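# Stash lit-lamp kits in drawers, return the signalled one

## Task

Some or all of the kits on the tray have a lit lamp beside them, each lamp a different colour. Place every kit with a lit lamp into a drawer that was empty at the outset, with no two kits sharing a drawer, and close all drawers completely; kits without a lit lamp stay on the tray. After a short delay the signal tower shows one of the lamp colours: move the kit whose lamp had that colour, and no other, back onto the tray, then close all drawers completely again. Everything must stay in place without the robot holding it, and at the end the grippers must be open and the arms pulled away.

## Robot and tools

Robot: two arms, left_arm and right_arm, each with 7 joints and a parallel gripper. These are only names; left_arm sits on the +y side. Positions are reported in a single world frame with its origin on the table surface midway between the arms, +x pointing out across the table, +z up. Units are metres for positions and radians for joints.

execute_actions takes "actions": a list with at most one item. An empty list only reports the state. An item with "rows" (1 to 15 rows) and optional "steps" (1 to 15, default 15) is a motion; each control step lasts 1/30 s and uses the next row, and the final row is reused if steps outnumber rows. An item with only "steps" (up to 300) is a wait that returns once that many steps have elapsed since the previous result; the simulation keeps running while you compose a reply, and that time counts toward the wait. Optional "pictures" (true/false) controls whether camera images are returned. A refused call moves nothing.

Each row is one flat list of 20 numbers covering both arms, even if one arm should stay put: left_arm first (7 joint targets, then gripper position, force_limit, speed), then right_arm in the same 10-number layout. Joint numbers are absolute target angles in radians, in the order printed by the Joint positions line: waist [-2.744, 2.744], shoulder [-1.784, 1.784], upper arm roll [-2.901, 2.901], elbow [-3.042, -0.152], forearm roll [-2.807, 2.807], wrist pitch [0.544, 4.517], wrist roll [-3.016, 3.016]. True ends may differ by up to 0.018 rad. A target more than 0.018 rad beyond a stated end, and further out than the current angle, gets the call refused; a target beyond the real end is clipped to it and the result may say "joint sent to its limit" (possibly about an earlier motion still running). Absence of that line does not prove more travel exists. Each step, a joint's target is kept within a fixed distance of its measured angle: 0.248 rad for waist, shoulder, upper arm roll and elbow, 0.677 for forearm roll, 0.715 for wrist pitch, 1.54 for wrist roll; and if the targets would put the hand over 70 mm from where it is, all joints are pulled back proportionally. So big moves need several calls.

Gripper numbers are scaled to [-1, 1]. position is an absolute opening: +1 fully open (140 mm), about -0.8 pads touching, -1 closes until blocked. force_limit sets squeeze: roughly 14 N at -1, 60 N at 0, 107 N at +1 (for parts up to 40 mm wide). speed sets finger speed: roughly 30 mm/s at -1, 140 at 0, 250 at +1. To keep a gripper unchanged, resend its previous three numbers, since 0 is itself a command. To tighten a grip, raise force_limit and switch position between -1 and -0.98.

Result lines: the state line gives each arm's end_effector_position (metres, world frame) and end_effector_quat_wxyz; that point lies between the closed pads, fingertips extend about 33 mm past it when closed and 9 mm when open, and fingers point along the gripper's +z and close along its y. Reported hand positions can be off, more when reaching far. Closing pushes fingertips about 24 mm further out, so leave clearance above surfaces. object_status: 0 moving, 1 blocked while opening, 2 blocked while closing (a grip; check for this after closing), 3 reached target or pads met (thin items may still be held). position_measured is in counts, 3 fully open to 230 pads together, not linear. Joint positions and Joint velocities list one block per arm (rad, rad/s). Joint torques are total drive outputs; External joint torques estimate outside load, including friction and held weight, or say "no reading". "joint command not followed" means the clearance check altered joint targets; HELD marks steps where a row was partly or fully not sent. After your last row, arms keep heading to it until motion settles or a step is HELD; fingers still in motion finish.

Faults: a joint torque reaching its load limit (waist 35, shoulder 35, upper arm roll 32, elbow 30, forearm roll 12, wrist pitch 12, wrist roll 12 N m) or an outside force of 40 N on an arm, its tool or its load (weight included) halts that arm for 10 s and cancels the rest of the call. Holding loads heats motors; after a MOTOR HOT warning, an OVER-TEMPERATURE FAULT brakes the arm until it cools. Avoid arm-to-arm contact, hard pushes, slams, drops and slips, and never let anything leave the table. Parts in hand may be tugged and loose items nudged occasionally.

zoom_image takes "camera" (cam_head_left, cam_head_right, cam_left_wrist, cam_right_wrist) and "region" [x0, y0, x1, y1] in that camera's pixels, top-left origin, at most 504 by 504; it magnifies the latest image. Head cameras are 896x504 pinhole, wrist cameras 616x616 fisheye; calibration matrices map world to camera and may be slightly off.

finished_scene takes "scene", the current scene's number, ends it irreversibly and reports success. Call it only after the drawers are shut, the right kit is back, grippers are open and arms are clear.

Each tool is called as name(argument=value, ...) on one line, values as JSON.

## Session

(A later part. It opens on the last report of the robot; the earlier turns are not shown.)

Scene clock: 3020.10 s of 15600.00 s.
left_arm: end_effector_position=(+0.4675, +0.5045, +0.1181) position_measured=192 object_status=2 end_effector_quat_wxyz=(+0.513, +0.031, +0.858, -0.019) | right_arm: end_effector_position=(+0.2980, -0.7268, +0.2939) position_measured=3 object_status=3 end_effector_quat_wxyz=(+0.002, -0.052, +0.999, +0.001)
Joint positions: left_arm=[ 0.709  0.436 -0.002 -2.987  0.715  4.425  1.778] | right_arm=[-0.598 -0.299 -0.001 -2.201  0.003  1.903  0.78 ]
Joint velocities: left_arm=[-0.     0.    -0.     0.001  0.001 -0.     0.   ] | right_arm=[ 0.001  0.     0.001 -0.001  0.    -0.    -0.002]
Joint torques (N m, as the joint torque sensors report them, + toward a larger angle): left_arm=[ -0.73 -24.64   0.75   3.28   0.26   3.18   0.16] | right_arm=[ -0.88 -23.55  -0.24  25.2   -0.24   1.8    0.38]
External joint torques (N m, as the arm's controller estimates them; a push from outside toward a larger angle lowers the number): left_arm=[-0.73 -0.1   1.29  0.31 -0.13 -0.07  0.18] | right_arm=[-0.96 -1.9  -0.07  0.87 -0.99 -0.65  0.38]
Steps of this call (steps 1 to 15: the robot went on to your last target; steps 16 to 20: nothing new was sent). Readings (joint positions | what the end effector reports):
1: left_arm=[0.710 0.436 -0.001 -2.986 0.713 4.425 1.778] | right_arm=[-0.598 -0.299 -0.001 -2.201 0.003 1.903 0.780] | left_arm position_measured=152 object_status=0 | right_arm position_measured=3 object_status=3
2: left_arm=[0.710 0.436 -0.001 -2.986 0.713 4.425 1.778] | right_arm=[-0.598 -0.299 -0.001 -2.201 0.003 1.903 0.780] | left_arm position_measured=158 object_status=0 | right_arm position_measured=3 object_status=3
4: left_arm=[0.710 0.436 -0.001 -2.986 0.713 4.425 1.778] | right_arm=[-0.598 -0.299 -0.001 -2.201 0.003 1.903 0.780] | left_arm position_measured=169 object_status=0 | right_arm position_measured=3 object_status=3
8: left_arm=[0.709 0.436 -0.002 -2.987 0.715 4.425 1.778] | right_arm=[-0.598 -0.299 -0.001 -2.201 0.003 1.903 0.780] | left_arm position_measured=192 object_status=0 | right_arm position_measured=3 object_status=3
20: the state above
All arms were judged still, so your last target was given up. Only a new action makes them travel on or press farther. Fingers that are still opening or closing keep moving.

execute_actions(actions=[{"rows":[[0.668,0.439,0,-2.958,0.68,4.40,1.73,-1,-0.4,-0.3,-0.6,-0.3,0,-2.2,0,1.9,0.785,1,0,0],[0.668,0.439,0,-2.958,0.68,4.40,1.73,-1,-0.4,-0.3,-0.6,-0.3,0,-2.2,0,1.9,0.785,1,0,0],[0.668,0.439,0,-2.958,0.68,4.40,1.73,-1,-0.4,-0.3,-0.6,-0.3,0,-2.2,0,1.9,0.785,1,0,0],[0.668,0.439,0,-2.958,0.68,4.40,1.73,-1,-0.4,-0.3,-0.6,-0.3,0,-2.2,0,1.9,0.785,1,0,0],[0.63,0.441,0,-2.9285,0.648,4.38,1.705,-1,-0.4,-0.3,-0.6,-0.3,0,-2.2,0,1.9,0.785,1,0,0],[0.63,0.441,0,-2.9285,0.648,4.38,1.705,-1,-0.4,-0.3,-0.6,-0.3,0,-2.2,0,1.9,0.785,1,0,0],[0.63,0.441,0,-2.9285,0.648,4.38,1.705,-1,-0.4,-0.3,-0.6,-0.3,0,-2.2,0,1.9,0.785,1,0,0],[0.63,0.441,0,-2.9285,0.648,4.38,1.705,-1,-0.4,-0.3,-0.6,-0.3,0,-2.2,0,1.9,0.785,1,0,0],[0.6,0.442,0,-2.9,0.627,4.36,1.684,-1,-0.4,-0.3,-0.6,-0.3,0,-2.2,0,1.9,0.785,1,0,0],[0.6,0.442,0,-2.9,0.627,4.36,1.684,-1,-0.4,-0.3,-0.6,-0.3,0,-2.2,0,1.9,0.785,1,0,0],[0.6,0.442,0,-2.9,0.627,4.36,1.684,-1,-0.4,-0.3,-0.6,-0.3,0,-2.2,0,1.9,0.785,1,0,0],[0.6,0.442,0,-2.9,0.627,4.36,1.684,-1,-0.4,-0.3,-0.6,-0.3,0,-2.2,0,1.9,0.785,1,0,0],[0.57,0.444,0,-2.871,0.607,4.34,1.663,-1,-0.4,-0.3,-0.6,-0.3,0,-2.2,0,1.9,0.785,1,0,0]],"steps":15}], pictures=false)

execute_actions(actions=[{"rows":[[0.57,0.444,0,-2.871,0.607,4.34,1.663,-1,-0.4,-0.3,-0.6,-0.3,0,-2.2,0,1.9,0.785,1,0,0],[0.543,0.446,0,-2.842,0.588,4.32,1.644,-1,-0.4,-0.3,-0.6,-0.3,0,-2.2,0,1.9,0.785,1,0,0],[0.543,0.446,0,-2.842,0.588,4.32,1.644,-1,-0.4,-0.3,-0.6,-0.3,0,-2.2,0,1.9,0.785,1,0,0],[0.543,0.446,0,-2.842,0.588,4.32,1.644,-1,-0.4,-0.3,-0.6,-0.3,0,-2.2,0,1.9,0.785,1,0,0],[0.543,0.446,0,-2.842,0.588,4.32,1.644,-1,-0.4,-0.3,-0.6,-0.3,0,-2.2,0,1.9,0.785,1,0,0],[0.517,0.449,0,-2.812,0.571,4.30,1.629,-1,-0.4,-0.3,-0.6,-0.3,0,-2.2,0,1.9,0.785,1,0,0],[0.517,0.449,0,-2.812,0.571,4.30,1.629,-1,-0.4,-0.3,-0.6,-0.3,0,-2.2,0,1.9,0.785,1,0,0],[0.517,0.449,0,-2.812,0.571,4.30,1.629,-1,-0.4,-0.3,-0.6,-0.3,0,-2.2,0,1.9,0.785,1,0,0],[0.517,0.449,0,-2.812,0.571,4.30,1.629,-1,-0.4,-0.3,-0.6,-0.3,0,-2.2,0,1.9,0.785,1,0,0],[0.495,0.454,0,-2.782,0.556,4.28,1.615,-1,-0.4,-0.3,-0.6,-0.3,0,-2.2,0,1.9,0.785,1,0,0],[0.495,0.454,0,-2.782,0.556,4.28,1.615,-1,-0.4,-0.3,-0.6,-0.3,0,-2.2,0,1.9,0.785,1,0,0],[0.495,0.454,0,-2.782,0.556,4.28,1.615,-1,-0.4,-0.3,-0.6,-0.3,0,-2.2,0,1.9,0.785,1,0,0],[0.495,0.454,0,-2.782,0.556,4.28,1.615,-1,-0.4,-0.3,-0.6,-0.3,0,-2.2,0,1.9,0.785,1,0,0],[0.475,0.46,0,-2.751,0.542,4.26,1.602,-1,-0.4,-0.3,-0.6,-0.3,0,-2.2,0,1.9,0.785,1,0,0]],"steps":15}], pictures=false)

execute_actions(actions=[{"rows":[[0.475,0.46,0,-2.751,0.542,4.26,1.602,-1,-0.4,-0.3,-0.6,-0.3,0,-2.2,0,1.9,0.785,1,0,0],[0.475,0.46,0,-2.751,0.542,4.26,1.602,-1,-0.4,-0.3,-0.6,-0.3,0,-2.2,0,1.9,0.785,1,0,0],[0.456,0.466,0,-2.72,0.529,4.24,1.59,-1,-0.4,-0.3,-0.6,-0.3,0,-2.2,0,1.9,0.785,1,0,0],[0.456,0.466,0,-2.72,0.529,4.24,1.59,-1,-0.4,-0.3,-0.6,-0.3,0,-2.2,0,1.9,0.785,1,0,0],[0.456,0.466,0,-2.72,0.529,4.24,1.59,-1,-0.4,-0.3,-0.6,-0.3,0,-2.2,0,1.9,0.785,1,0,0],[0.456,0.466,0,-2.72,0.529,4.24,1.59,-1,-0.4,-0.3,-0.6,-0.3,0,-2.2,0,1.9,0.785,1,0,0],[0.447,0.47,0,-2.704,0.523,4.234,1.585,-1,-0.4,-0.3,-0.6,-0.3,0,-2.2,0,1.9,0.785,1,0,0],[0.447,0.47,0,-2.704,0.523,4.234,1.585,-1,-0.4,-0.3,-0.6,-0.3,0,-2.2,0,1.9,0.785,1,0,0],[0.447,0.47,0,-2.704,0.523,4.234,1.585,-1,-0.4,-0.3,-0.6,-0.3,0,-2.2,0,1.9,0.785,1,0,0],[0.447,0.47,0,-2.704,0.523,4.234,1.585,-1,-0.4,-0.3,-0.6,-0.3,0,-2.2,0,1.9,0.785,1,0,0],[0.435,0.474,0,-2.684,0.515,4.23,1.585,-1,-0.4,-0.3,-0.6,-0.3,0,-2.2,0,1.9,0.785,1,0,0]],"steps":15}], pictures=false)

execute_actions(actions=[{"steps":20}], pictures=false)

Scene clock: 3079.90 s of 15600.00 s.
left_arm: end_effector_position=(+0.5135, +0.5019, +0.1177) position_measured=192 object_status=2 end_effector_quat_wxyz=(+0.514, +0.037, +0.857, -0.016) | right_arm: end_effector_position=(+0.2980, -0.7268, +0.2939) position_measured=3 object_status=3 end_effector_quat_wxyz=(+0.002, -0.052, +0.999, +0.001)
Joint positions: left_arm=[ 0.585  0.441  0.001 -2.885  0.625  4.368  1.704] | right_arm=[-0.598 -0.299 -0.001 -2.201  0.003  1.903  0.78 ]
Joint velocities: left_arm=[-0.165  0.002 -0.002  0.168 -0.122 -0.128 -0.147] | right_arm=[-0.    -0.001 -0.001 -0.     0.001 -0.     0.   ]
Joint torques (N m, as the joint torque sensors report them, + toward a larger angle): left_arm=[ -1.59 -24.66  -1.67   5.43  -0.39   2.27   0.12] | right_arm=[ -0.79 -23.36  -0.72  25.5   -0.3    1.8    0.37]
External joint torques (N m, as the arm's controller estimates them; a push from outside toward a larger angle lowers the number): left_arm=[-3.1   1.59 -2.51  2.11 -0.38 -0.91  0.17] | right_arm=[-0.78 -1.69 -0.45  1.12 -1.05 -0.66  0.37]
Steps of this call (steps 1 to 90: nothing new was sent; then 56.30 s passed at rest; steps 91 to 105: all 15 steps of this action). Readings (joint positions | what the end effector reports):
91: left_arm=[0.700 0.436 -0.000 -2.983 0.709 4.424 1.774] | right_arm=[-0.598 -0.299 -0.001 -2.201 0.003 1.903 0.780] | left_arm position_measured=192 object_status=2 | right_arm position_measured=3 object_status=3
92: left_arm=[0.691 0.437 -0.000 -2.975 0.702 4.421 1.770] | right_arm=[-0.598 -0.299 -0.001 -2.201 0.003 1.903 0.780] | left_arm position_measured=192 object_status=2 | right_arm position_measured=3 object_status=3
94: left_arm=[0.679 0.437 -0.000 -2.966 0.694 4.416 1.763] | right_arm=[-0.598 -0.299 -0.001 -2.201 0.003 1.903 0.780] | left_arm position_measured=192 object_status=2 | right_arm position_measured=3 object_status=3
98: left_arm=[0.642 0.438 0.001 -2.938 0.666 4.401 1.743] | right_arm=[-0.598 -0.299 -0.001 -2.201 0.003 1.903 0.780] | left_arm position_measured=192 object_status=2 | right_arm position_measured=3 object_status=3
105: the state above

Scene clock: 3080.40 s of 15600.00 s.
left_arm: end_effector_position=(+0.5604, +0.4989, +0.1174) position_measured=192 object_status=2 end_effector_quat_wxyz=(+0.513, +0.037, +0.858, -0.015) | right_arm: end_effector_position=(+0.2980, -0.7268, +0.2939) position_measured=3 object_status=3 end_effector_quat_wxyz=(+0.002, -0.052, +0.999, +0.001)
Joint positions: left_arm=[ 0.491  0.455  0.002 -2.773  0.558  4.292  1.635] | right_arm=[-0.598 -0.299 -0.001 -2.201  0.003  1.903  0.78 ]
Joint velocities: left_arm=[-0.174  0.052 -0.005  0.268 -0.119 -0.181 -0.12 ] | right_arm=[-0.001  0.001  0.001 -0.    -0.001 -0.    -0.   ]
Joint torques (N m, as the joint torque sensors report them, + toward a larger angle): left_arm=[ -1.8  -27.93  -1.79   7.13  -0.21   3.06   0.21] | right_arm=[ -0.88 -23.55  -0.28  25.2   -0.26   1.77   0.38]
External joint torques (N m, as the arm's controller estimates them; a push from outside toward a larger angle lowers the number): left_arm=[-3.38  1.51 -2.62  1.96 -0.2  -0.42  0.22] | right_arm=[-0.86 -1.94  0.    0.89 -1.01 -0.68  0.38]
Steps of this call (steps 1 to 15: all 15 steps of this action). Readings (joint positions | what the end effector reports):
1: left_arm=[0.580 0.441 0.001 -2.881 0.621 4.365 1.700] | right_arm=[-0.598 -0.299 -0.001 -2.201 0.003 1.903 0.780] | left_arm position_measured=192 object_status=2 | right_arm position_measured=3 object_status=3
2: left_arm=[0.572 0.442 0.002 -2.873 0.615 4.360 1.694] | right_arm=[-0.598 -0.299 -0.001 -2.201 0.003 1.903 0.780] | left_arm position_measured=192 object_status=2 | right_arm position_measured=3 object_status=3
4: left_arm=[0.557 0.443 0.002 -2.856 0.604 4.348 1.684] | right_arm=[-0.598 -0.299 -0.001 -2.201 0.003 1.903 0.780] | left_arm position_measured=192 object_status=2 | right_arm position_measured=3 object_status=3
8: left_arm=[0.531 0.446 0.002 -2.827 0.586 4.328 1.665] | right_arm=[-0.598 -0.299 -0.001 -2.201 0.003 1.903 0.780] | left_arm position_measured=192 object_status=2 | right_arm position_measured=3 object_status=3
15: the state above

Scene clock: 3080.90 s of 15600.00 s.
left_arm: end_effector_position=(+0.5925, +0.4967, +0.1172) position_measured=192 object_status=2 end_effector_quat_wxyz=(+0.512, +0.036, +0.858, -0.015) | right_arm: end_effector_position=(+0.2980, -0.7268, +0.2939) position_measured=3 object_status=3 end_effector_quat_wxyz=(+0.002, -0.052, +0.999, +0.001)
Joint positions: left_arm=[ 0.44   0.473  0.002 -2.692  0.521  4.238  1.595] | right_arm=[-0.598 -0.299 -0.001 -2.201  0.003  1.903  0.78 ]
Joint velocities: left_arm=[-0.029  0.006  0.002  0.043 -0.022 -0.035 -0.034] | right_arm=[ 0.002  0.     0.    -0.    -0.001  0.     0.001]
Joint torques (N m, as the joint torque sensors report them, + toward a larger angle): left_arm=[ -2.9  -30.7   -0.43  10.97  -0.67   3.06   0.12] | right_arm=[ -0.89 -23.26  -0.76  25.24  -0.25   1.8    0.35]
External joint torques (N m, as the arm's controller estimates them; a push from outside toward a larger angle lowers the number): left_arm=[-3.26  0.47 -0.37  2.67 -0.64 -0.22  0.16] | right_arm=[-0.96 -1.61 -0.59  0.85 -1.01 -0.66  0.35]
Steps of this call (steps 1 to 15: all 15 steps of this action). Readings (joint positions | what the end effector reports):
1: left_arm=[0.486 0.456 0.002 -2.766 0.554 4.287 1.631] | right_arm=[-0.598 -0.299 -0.001 -2.201 0.003 1.903 0.780] | left_arm position_measured=192 object_status=2 | right_arm position_measured=3 object_status=3
2: left_arm=[0.483 0.456 0.002 -2.762 0.552 4.283 1.628] | right_arm=[-0.598 -0.299 -0.001 -2.201 0.003 1.903 0.780] | left_arm position_measured=192 object_status=2 | right_arm position_measured=3 object_status=3
4: left_arm=[0.471 0.461 0.002 -2.743 0.544 4.271 1.620] | right_arm=[-0.598 -0.299 -0.001 -2.201 0.003 1.903 0.780] | left_arm position_measured=192 object_status=2 | right_arm position_measured=3 object_status=3
8: left_arm=[0.456 0.466 0.002 -2.719 0.534 4.255 1.608] | right_arm=[-0.598 -0.299 -0.001 -2.201 0.003 1.903 0.780] | left_arm position_measured=192 object_status=2 | right_arm position_measured=3 object_status=3
15: the state above

Scene clock: 3081.57 s of 15600.00 s.
left_arm: end_effector_position=(+0.5935, +0.4966, +0.1171) position_measured=192 object_status=2 end_effector_quat_wxyz=(+0.512, +0.034, +0.858, -0.017) | right_arm: end_effector_position=(+0.2980, -0.7268, +0.2939) position_measured=3 object_status=3 end_effector_quat_wxyz=(+0.002, -0.052, +0.999, +0.001)
Joint positions: left_arm=[ 0.438  0.473  0.002 -2.69   0.52   4.236  1.589] | right_arm=[-0.598 -0.299 -0.001 -2.201  0.003  1.903  0.78 ]
Joint velocities: left_arm=[-0.    -0.001  0.001  0.001 -0.001  0.001 -0.001] | right_arm=[ 0.002  0.    -0.002  0.001  0.001  0.002 -0.   ]
Joint torques (N m, as the joint torque sensors report them, + toward a larger angle): left_arm=[ -2.89 -30.6   -0.98  11.36  -1.01   2.51  -0.12] | right_arm=[ -0.76 -23.36  -0.56  25.03  -0.2    1.8    0.37]
External joint torques (N m, as the arm's controller estimates them; a push from outside toward a larger angle lowers the number): left_arm=[-2.95  0.71 -0.68  2.67 -1.02 -0.79 -0.09] | right_arm=[-0.77 -1.65 -0.32  0.64 -0.96 -0.66  0.37]
Steps of this call (steps 1 to 15: the robot went on to your last target; steps 16 to 20: nothing new was sent). Readings (joint positions | what the end effector reports):
1: left_arm=[0.439 0.473 0.002 -2.691 0.521 4.237 1.594] | right_arm=[-0.598 -0.299 -0.001 -2.201 0.003 1.903 0.780] | left_arm position_measured=192 object_status=2 | right_arm position_measured=3 object_status=3
2: left_arm=[0.439 0.473 0.002 -2.690 0.520 4.237 1.593] | right_arm=[-0.598 -0.299 -0.001 -2.201 0.003 1.903 0.780] | left_arm position_measured=192 object_status=2 | right_arm position_measured=3 object_status=3
4: left_arm=[0.438 0.473 0.002 -2.690 0.520 4.236 1.591] | right_arm=[-0.598 -0.299 -0.001 -2.201 0.003 1.903 0.780] | left_arm position_measured=192 object_status=2 | right_arm position_measured=3 object_status=3
8: left_arm=[0.438 0.473 0.002 -2.690 0.520 4.236 1.590] | right_arm=[-0.598 -0.299 -0.001 -2.201 0.003 1.903 0.780] | left_arm position_measured=192 object_status=2 | right_arm position_measured=3 object_status=3
20: the state above
All arms were judged still, so your last target was given up. Only a new action makes them travel on or press farther. Fingers that are still opening or closing keep moving.

Shut. Release, retreat.

execute_actions(actions=[{"rows":[[0.438,0.473,0,-2.69,0.52,4.236,1.589,0.25,-0.4,0,-0.6,-0.3,0,-2.2,0,1.9,0.785,1,0,0]],"steps":15}], pictures=false)

execute_actions(actions=[{"rows":[[0.517,0.449,0,-2.812,0.571,4.33,1.644,0.25,-0.4,0,-0.6,-0.3,0,-2.2,0,1.9,0.785,1,0,0]],"steps":12}], pictures=false)

execute_actions(actions=[{"rows":[[0.63,0.441,0,-2.9285,0.648,4.396,1.727,0.25,-0.4,0,-0.6,-0.3,0,-2.2,0,1.9,0.785,1,0,0]],"steps":15}], pictures=false)

execute_actions(actions=[{"steps":15}])

Scene clock: 3091.83 s of 15600.00 s.
left_arm: end_effector_position=(+0.5935, +0.4966, +0.1171) position_measured=98 object_status=0 end_effector_quat_wxyz=(+0.512, +0.034, +0.858, -0.017) | right_arm: end_effector_position=(+0.2980, -0.7268, +0.2939) position_measured=3 object_status=3 end_effector_quat_wxyz=(+0.002, -0.052, +0.999, +0.001)
Joint positions: left_arm=[ 0.438  0.473  0.002 -2.69   0.52   4.236  1.589] | right_arm=[-0.598 -0.299 -0.001 -2.201  0.003  1.903  0.78 ]
Joint velocities: left_arm=[ 0.    -0.001  0.001 -0.001  0.002 -0.     0.001] | right_arm=[-0.    -0.001 -0.001 -0.    -0.001 -0.001 -0.   ]
Joint torques (N m, as the joint torque sensors report them, + toward a larger angle): left_arm=[ -0.76 -31.15  -1.05   8.07   0.26   3.38   0.03] | right_arm=[ -0.74 -23.56  -0.28  24.9   -0.26   1.77   0.41]
External joint torques (N m, as the arm's controller estimates them; a push from outside toward a larger angle lowers the number): left_arm=[-0.78  0.19 -0.71 -0.63  0.24  0.09  0.05] | right_arm=[-0.59 -1.91  0.14  0.57 -1.   -0.68  0.41]
Steps of this call (steps 1 to 90: nothing new was sent; then 6.77 s passed at rest; steps 91 to 105: all 15 steps of this action). Readings (joint positions | what the end effector reports):
91: left_arm=[0.438 0.473 0.002 -2.690 0.520 4.236 1.589] | right_arm=[-0.598 -0.299 -0.001 -2.201 0.003 1.903 0.780] | left_arm position_measured=192 object_status=0 | right_arm position_measured=3 object_status=3
92: left_arm=[0.438 0.473 0.002 -2.690 0.520 4.236 1.589] | right_arm=[-0.598 -0.299 -0.001 -2.201 0.003 1.903 0.780] | left_arm position_measured=190 object_status=0 | right_arm position_measured=3 object_status=3
94: left_arm=[0.438 0.473 0.002 -2.690 0.520 4.236 1.589] | right_arm=[-0.598 -0.299 -0.001 -2.201 0.003 1.903 0.780] | left_arm position_measured=170 object_status=0 | right_arm position_measured=3 object_status=3
98: left_arm=[0.438 0.473 0.002 -2.690 0.520 4.236 1.589] | right_arm=[-0.598 -0.299 -0.001 -2.201 0.003 1.903 0.780] | left_arm position_measured=139 object_status=0 | right_arm position_measured=3 object_status=3
105: the state above

Scene clock: 3092.23 s of 15600.00 s.
left_arm: end_effector_position=(+0.5457, +0.5001, +0.1161) position_measured=98 object_status=3 end_effector_quat_wxyz=(+0.512, +0.021, +0.859, -0.023) | right_arm: end_effector_position=(+0.2980, -0.7268, +0.2939) position_measured=3 object_status=3 end_effector_quat_wxyz=(+0.002, -0.052, +0.999, +0.001)
Joint positions: left_arm=[ 0.514  0.451  0.001 -2.81   0.566  4.317  1.624] | right_arm=[-0.598 -0.299 -0.001 -2.201  0.003  1.903  0.78 ]
Joint velocities: left_arm=[ 0.001 -0.005 -0.    -0.006  0.018  0.052  0.046] | right_arm=[-0.     0.001  0.001 -0.002 -0.    -0.001  0.001]
Joint torques (N m, as the joint torque sensors report them, + toward a larger angle): left_arm=[  2.01 -29.96  -1.32   5.83   1.06   4.09   0.33] | right_arm=[ -0.73 -23.55  -0.61  25.12  -0.24   1.83   0.39]
External joint torques (N m, as the arm's controller estimates them; a push from outside toward a larger angle lowers the number): left_arm=[ 2.02 -1.47 -0.92 -0.72  0.94  0.84  0.36] | right_arm=[-0.86 -2.03 -0.5   0.86 -1.   -0.61  0.39]
Steps of this call (steps 1 to 12: all 12 steps of this action). Readings (joint positions | what the end effector reports):
1: left_arm=[0.453 0.465 -0.004 -2.715 0.531 4.250 1.593] | right_arm=[-0.598 -0.299 -0.001 -2.201 0.003 1.903 0.780] | left_arm position_measured=98 object_status=0 | right_arm position_measured=3 object_status=3
2: left_arm=[0.472 0.458 -0.004 -2.748 0.541 4.264 1.598] | right_arm=[-0.598 -0.299 -0.001 -2.201 0.003 1.903 0.780] | left_arm position_measured=98 object_status=0 | right_arm position_measured=3 object_status=3
4: left_arm=[0.499 0.456 -0.000 -2.787 0.552 4.284 1.606] | right_arm=[-0.598 -0.299 -0.001 -2.201 0.003 1.903 0.780] | left_arm position_measured=98 object_status=0 | right_arm position_measured=3 object_status=3
8: left_arm=[0.513 0.453 0.001 -2.808 0.562 4.307 1.617] | right_arm=[-0.598 -0.299 -0.001 -2.201 0.003 1.903 0.780] | left_arm position_measured=98 object_status=3 | right_arm position_measured=3 object_status=3
12: the state above

Scene clock: 3092.73 s of 15600.00 s.
left_arm: end_effector_position=(+0.4939, +0.5055, +0.1129) position_measured=98 object_status=3 end_effector_quat_wxyz=(+0.508, +0.017, +0.861, -0.023) | right_arm: end_effector_position=(+0.2980, -0.7268, +0.2939) position_measured=3 object_status=3 end_effector_quat_wxyz=(+0.002, -0.052, +0.999, +0.001)
Joint positions: left_arm=[ 0.627  0.443  0.001 -2.927  0.644  4.388  1.701] | right_arm=[-0.598 -0.299 -0.001 -2.201  0.003  1.903  0.78 ]
Joint velocities: left_arm=[ 0.003 -0.001 -0.    -0.     0.011  0.023  0.061] | right_arm=[ 0.003  0.001 -0.001 -0.002 -0.    -0.    -0.002]
Joint torques (N m, as the joint torque sensors report them, + toward a larger angle): left_arm=[  1.65 -28.06  -1.27   2.34   1.12   3.97   0.38] | right_arm=[ -0.67 -23.47  -0.34  25.36  -0.18   1.85   0.37]
External joint torques (N m, as the arm's controller estimates them; a push from outside toward a larger angle lowers the number): left_arm=[ 1.62 -2.14 -0.85 -1.84  0.86  0.72  0.41] | right_arm=[-0.74 -1.91 -0.16  1.07 -0.93 -0.6   0.37]
Steps of this call (steps 1 to 15: all 15 steps of this action). Readings (joint positions | what the end effector reports):
1: left_arm=[0.538 0.446 -0.007 -2.834 0.585 4.329 1.633] | right_arm=[-0.598 -0.299 -0.001 -2.201 0.003 1.903 0.780] | left_arm position_measured=98 object_status=3 | right_arm position_measured=3 object_status=3
2: left_arm=[0.567 0.443 -0.005 -2.866 0.600 4.341 1.642] | right_arm=[-0.598 -0.299 -0.001 -2.201 0.003 1.903 0.780] | left_arm position_measured=98 object_status=3 | right_arm position_measured=3 object_status=3
4: left_arm=[0.605 0.443 0.000 -2.905 0.618 4.358 1.658] | right_arm=[-0.598 -0.299 -0.001 -2.201 0.003 1.903 0.780] | left_arm position_measured=98 object_status=3 | right_arm position_measured=3 object_status=3
8: left_arm=[0.625 0.443 0.001 -2.924 0.636 4.376 1.680] | right_arm=[-0.598 -0.299 -0.001 -2.201 0.003 1.903 0.780] | left_arm position_measured=98 object_status=3 | right_arm position_measured=3 object_status=3
15: the state above

Scene clock: 3093.23 s of 15600.00 s.
left_arm: end_effector_position=(+0.4942, +0.5053, +0.1141) position_measured=98 object_status=3 end_effector_quat_wxyz=(+0.510, +0.024, +0.860, -0.019) | right_arm: end_effector_position=(+0.2980, -0.7268, +0.2939) position_measured=3 object_status=3 end_effector_quat_wxyz=(+0.002, -0.052, +0.999, +0.001)
Joint positions: left_arm=[ 0.627  0.443  0.001 -2.927  0.645  4.392  1.717] | right_arm=[-0.598 -0.299 -0.001 -2.201  0.003  1.903  0.78 ]
Joint velocities: left_arm=[ 0.001  0.001 -0.     0.001 -0.001  0.001  0.014] | right_arm=[ 0.    -0.001  0.001 -0.001 -0.001 -0.     0.   ]
Joint torques (N m, as the joint torque sensors report them, + toward a larger angle): left_arm=[  0.81 -27.26  -0.67   3.39   1.17   4.02   0.39] | right_arm=[ -0.73 -23.29  -0.19  25.3   -0.22   1.83   0.3 ]
External joint torques (N m, as the arm's controller estimates them; a push from outside toward a larger angle lowers the number): left_arm=[ 0.76 -1.28 -0.25 -0.79  0.91  0.76  0.41] | right_arm=[-0.76 -1.69  0.04  0.99 -0.97 -0.61  0.3 ]
Steps of this call (steps 1 to 15: the robot went on to your last target). Readings (joint positions | what the end effector reports):
1: left_arm=[0.627 0.443 0.001 -2.927 0.644 4.389 1.703] | right_arm=[-0.598 -0.299 -0.001 -2.201 0.003 1.903 0.780] | left_arm position_measured=98 object_status=3 | right_arm position_measured=3 object_status=3
2: left_arm=[0.627 0.443 0.001 -2.927 0.644 4.389 1.705] | right_arm=[-0.598 -0.299 -0.001 -2.201 0.003 1.903 0.780] | left_arm position_measured=98 object_status=3 | right_arm position_measured=3 object_status=3
4: left_arm=[0.627 0.443 0.001 -2.927 0.645 4.390 1.708] | right_arm=[-0.598 -0.299 -0.001 -2.201 0.003 1.903 0.780] | left_arm position_measured=98 object_status=3 | right_arm position_measured=3 object_status=3
8: left_arm=[0.627 0.443 0.001 -2.927 0.645 4.391 1.712] | right_arm=[-0.598 -0.299 -0.001 -2.201 0.003 1.903 0.780] | left_arm position_measured=98 object_status=3 | right_arm position_measured=3 object_status=3
15: the state above
camera_calibration (this result's frames):
cam_left_wrist: T_world_to_cam=[[0.184569, 0.977245, 0.104528, -0.588701], [0.0561701, -0.11667, 0.991581, -0.0688434], [0.981213, -0.177144, -0.0764256, -0.196053], [0, 0, 0, 1]] pos_world=[0.304893, 0.532544, 0.114816]
cam_right_wrist: T_world_to_cam=[[-0.103113, 0.994503, 0.0181852, 0.74533], [0.915791, 0.0877845, 0.391945, -0.332927], [0.388194, 0.0570683, -0.919809, 0.372343], [0, 0, 0, 1]] pos_world=[0.237203, -0.733256, 0.45942]

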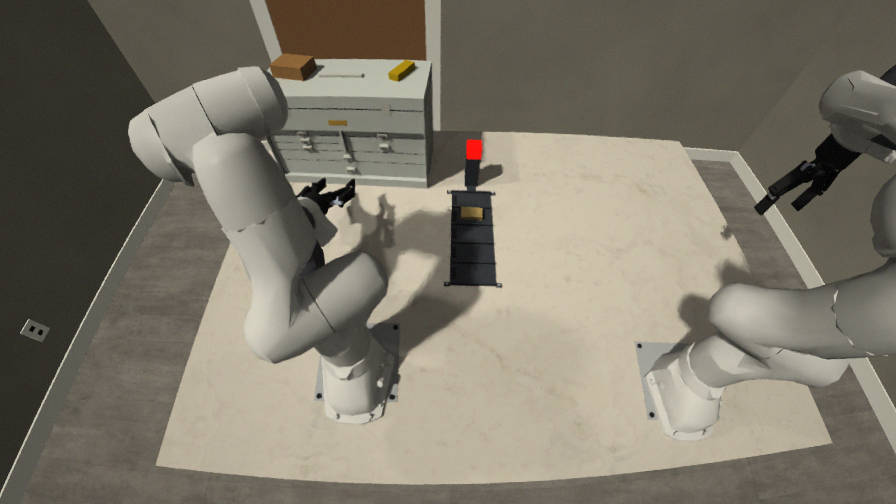

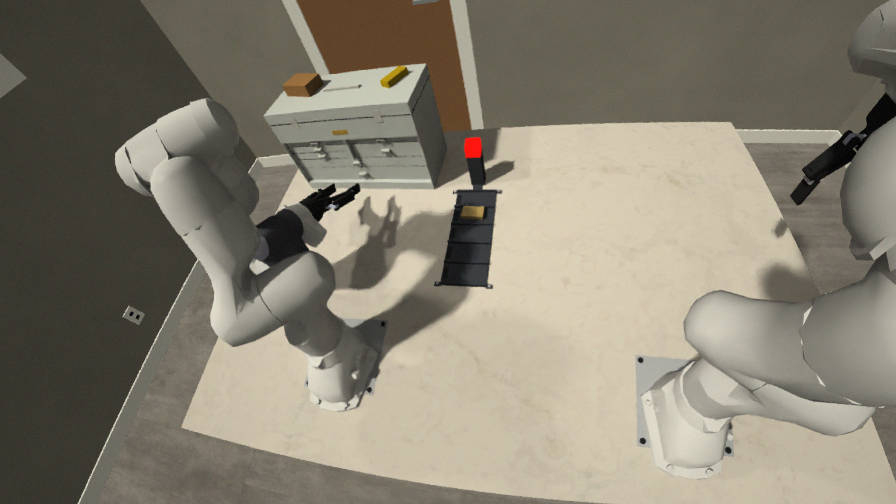

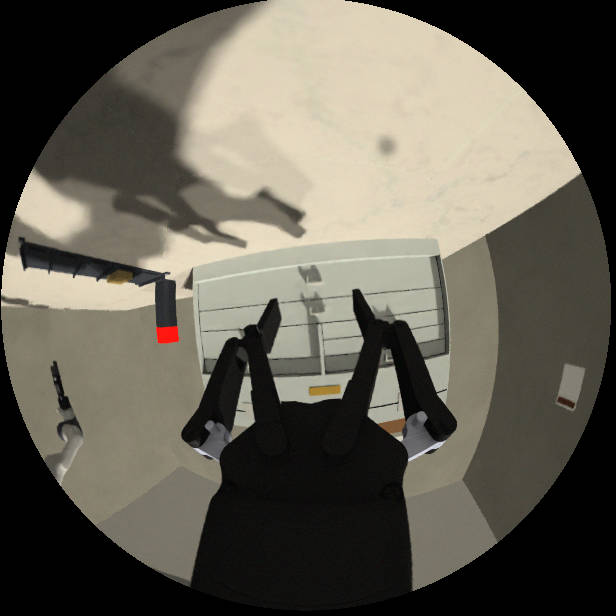

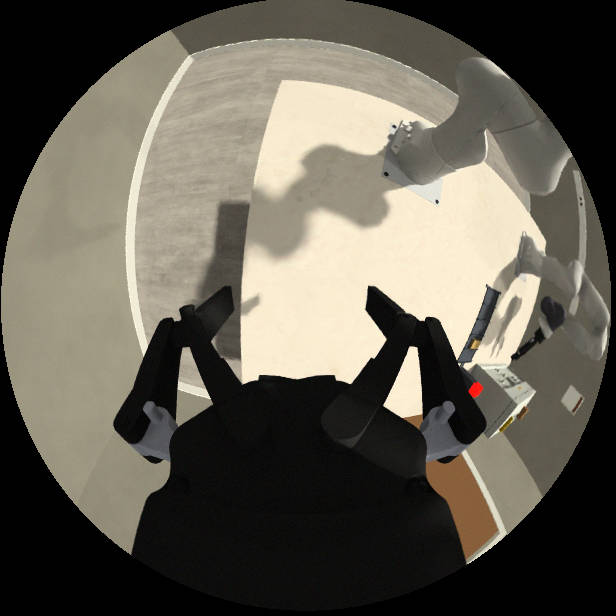

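finished_scene(scene=1)

The scene is finished: the task was done.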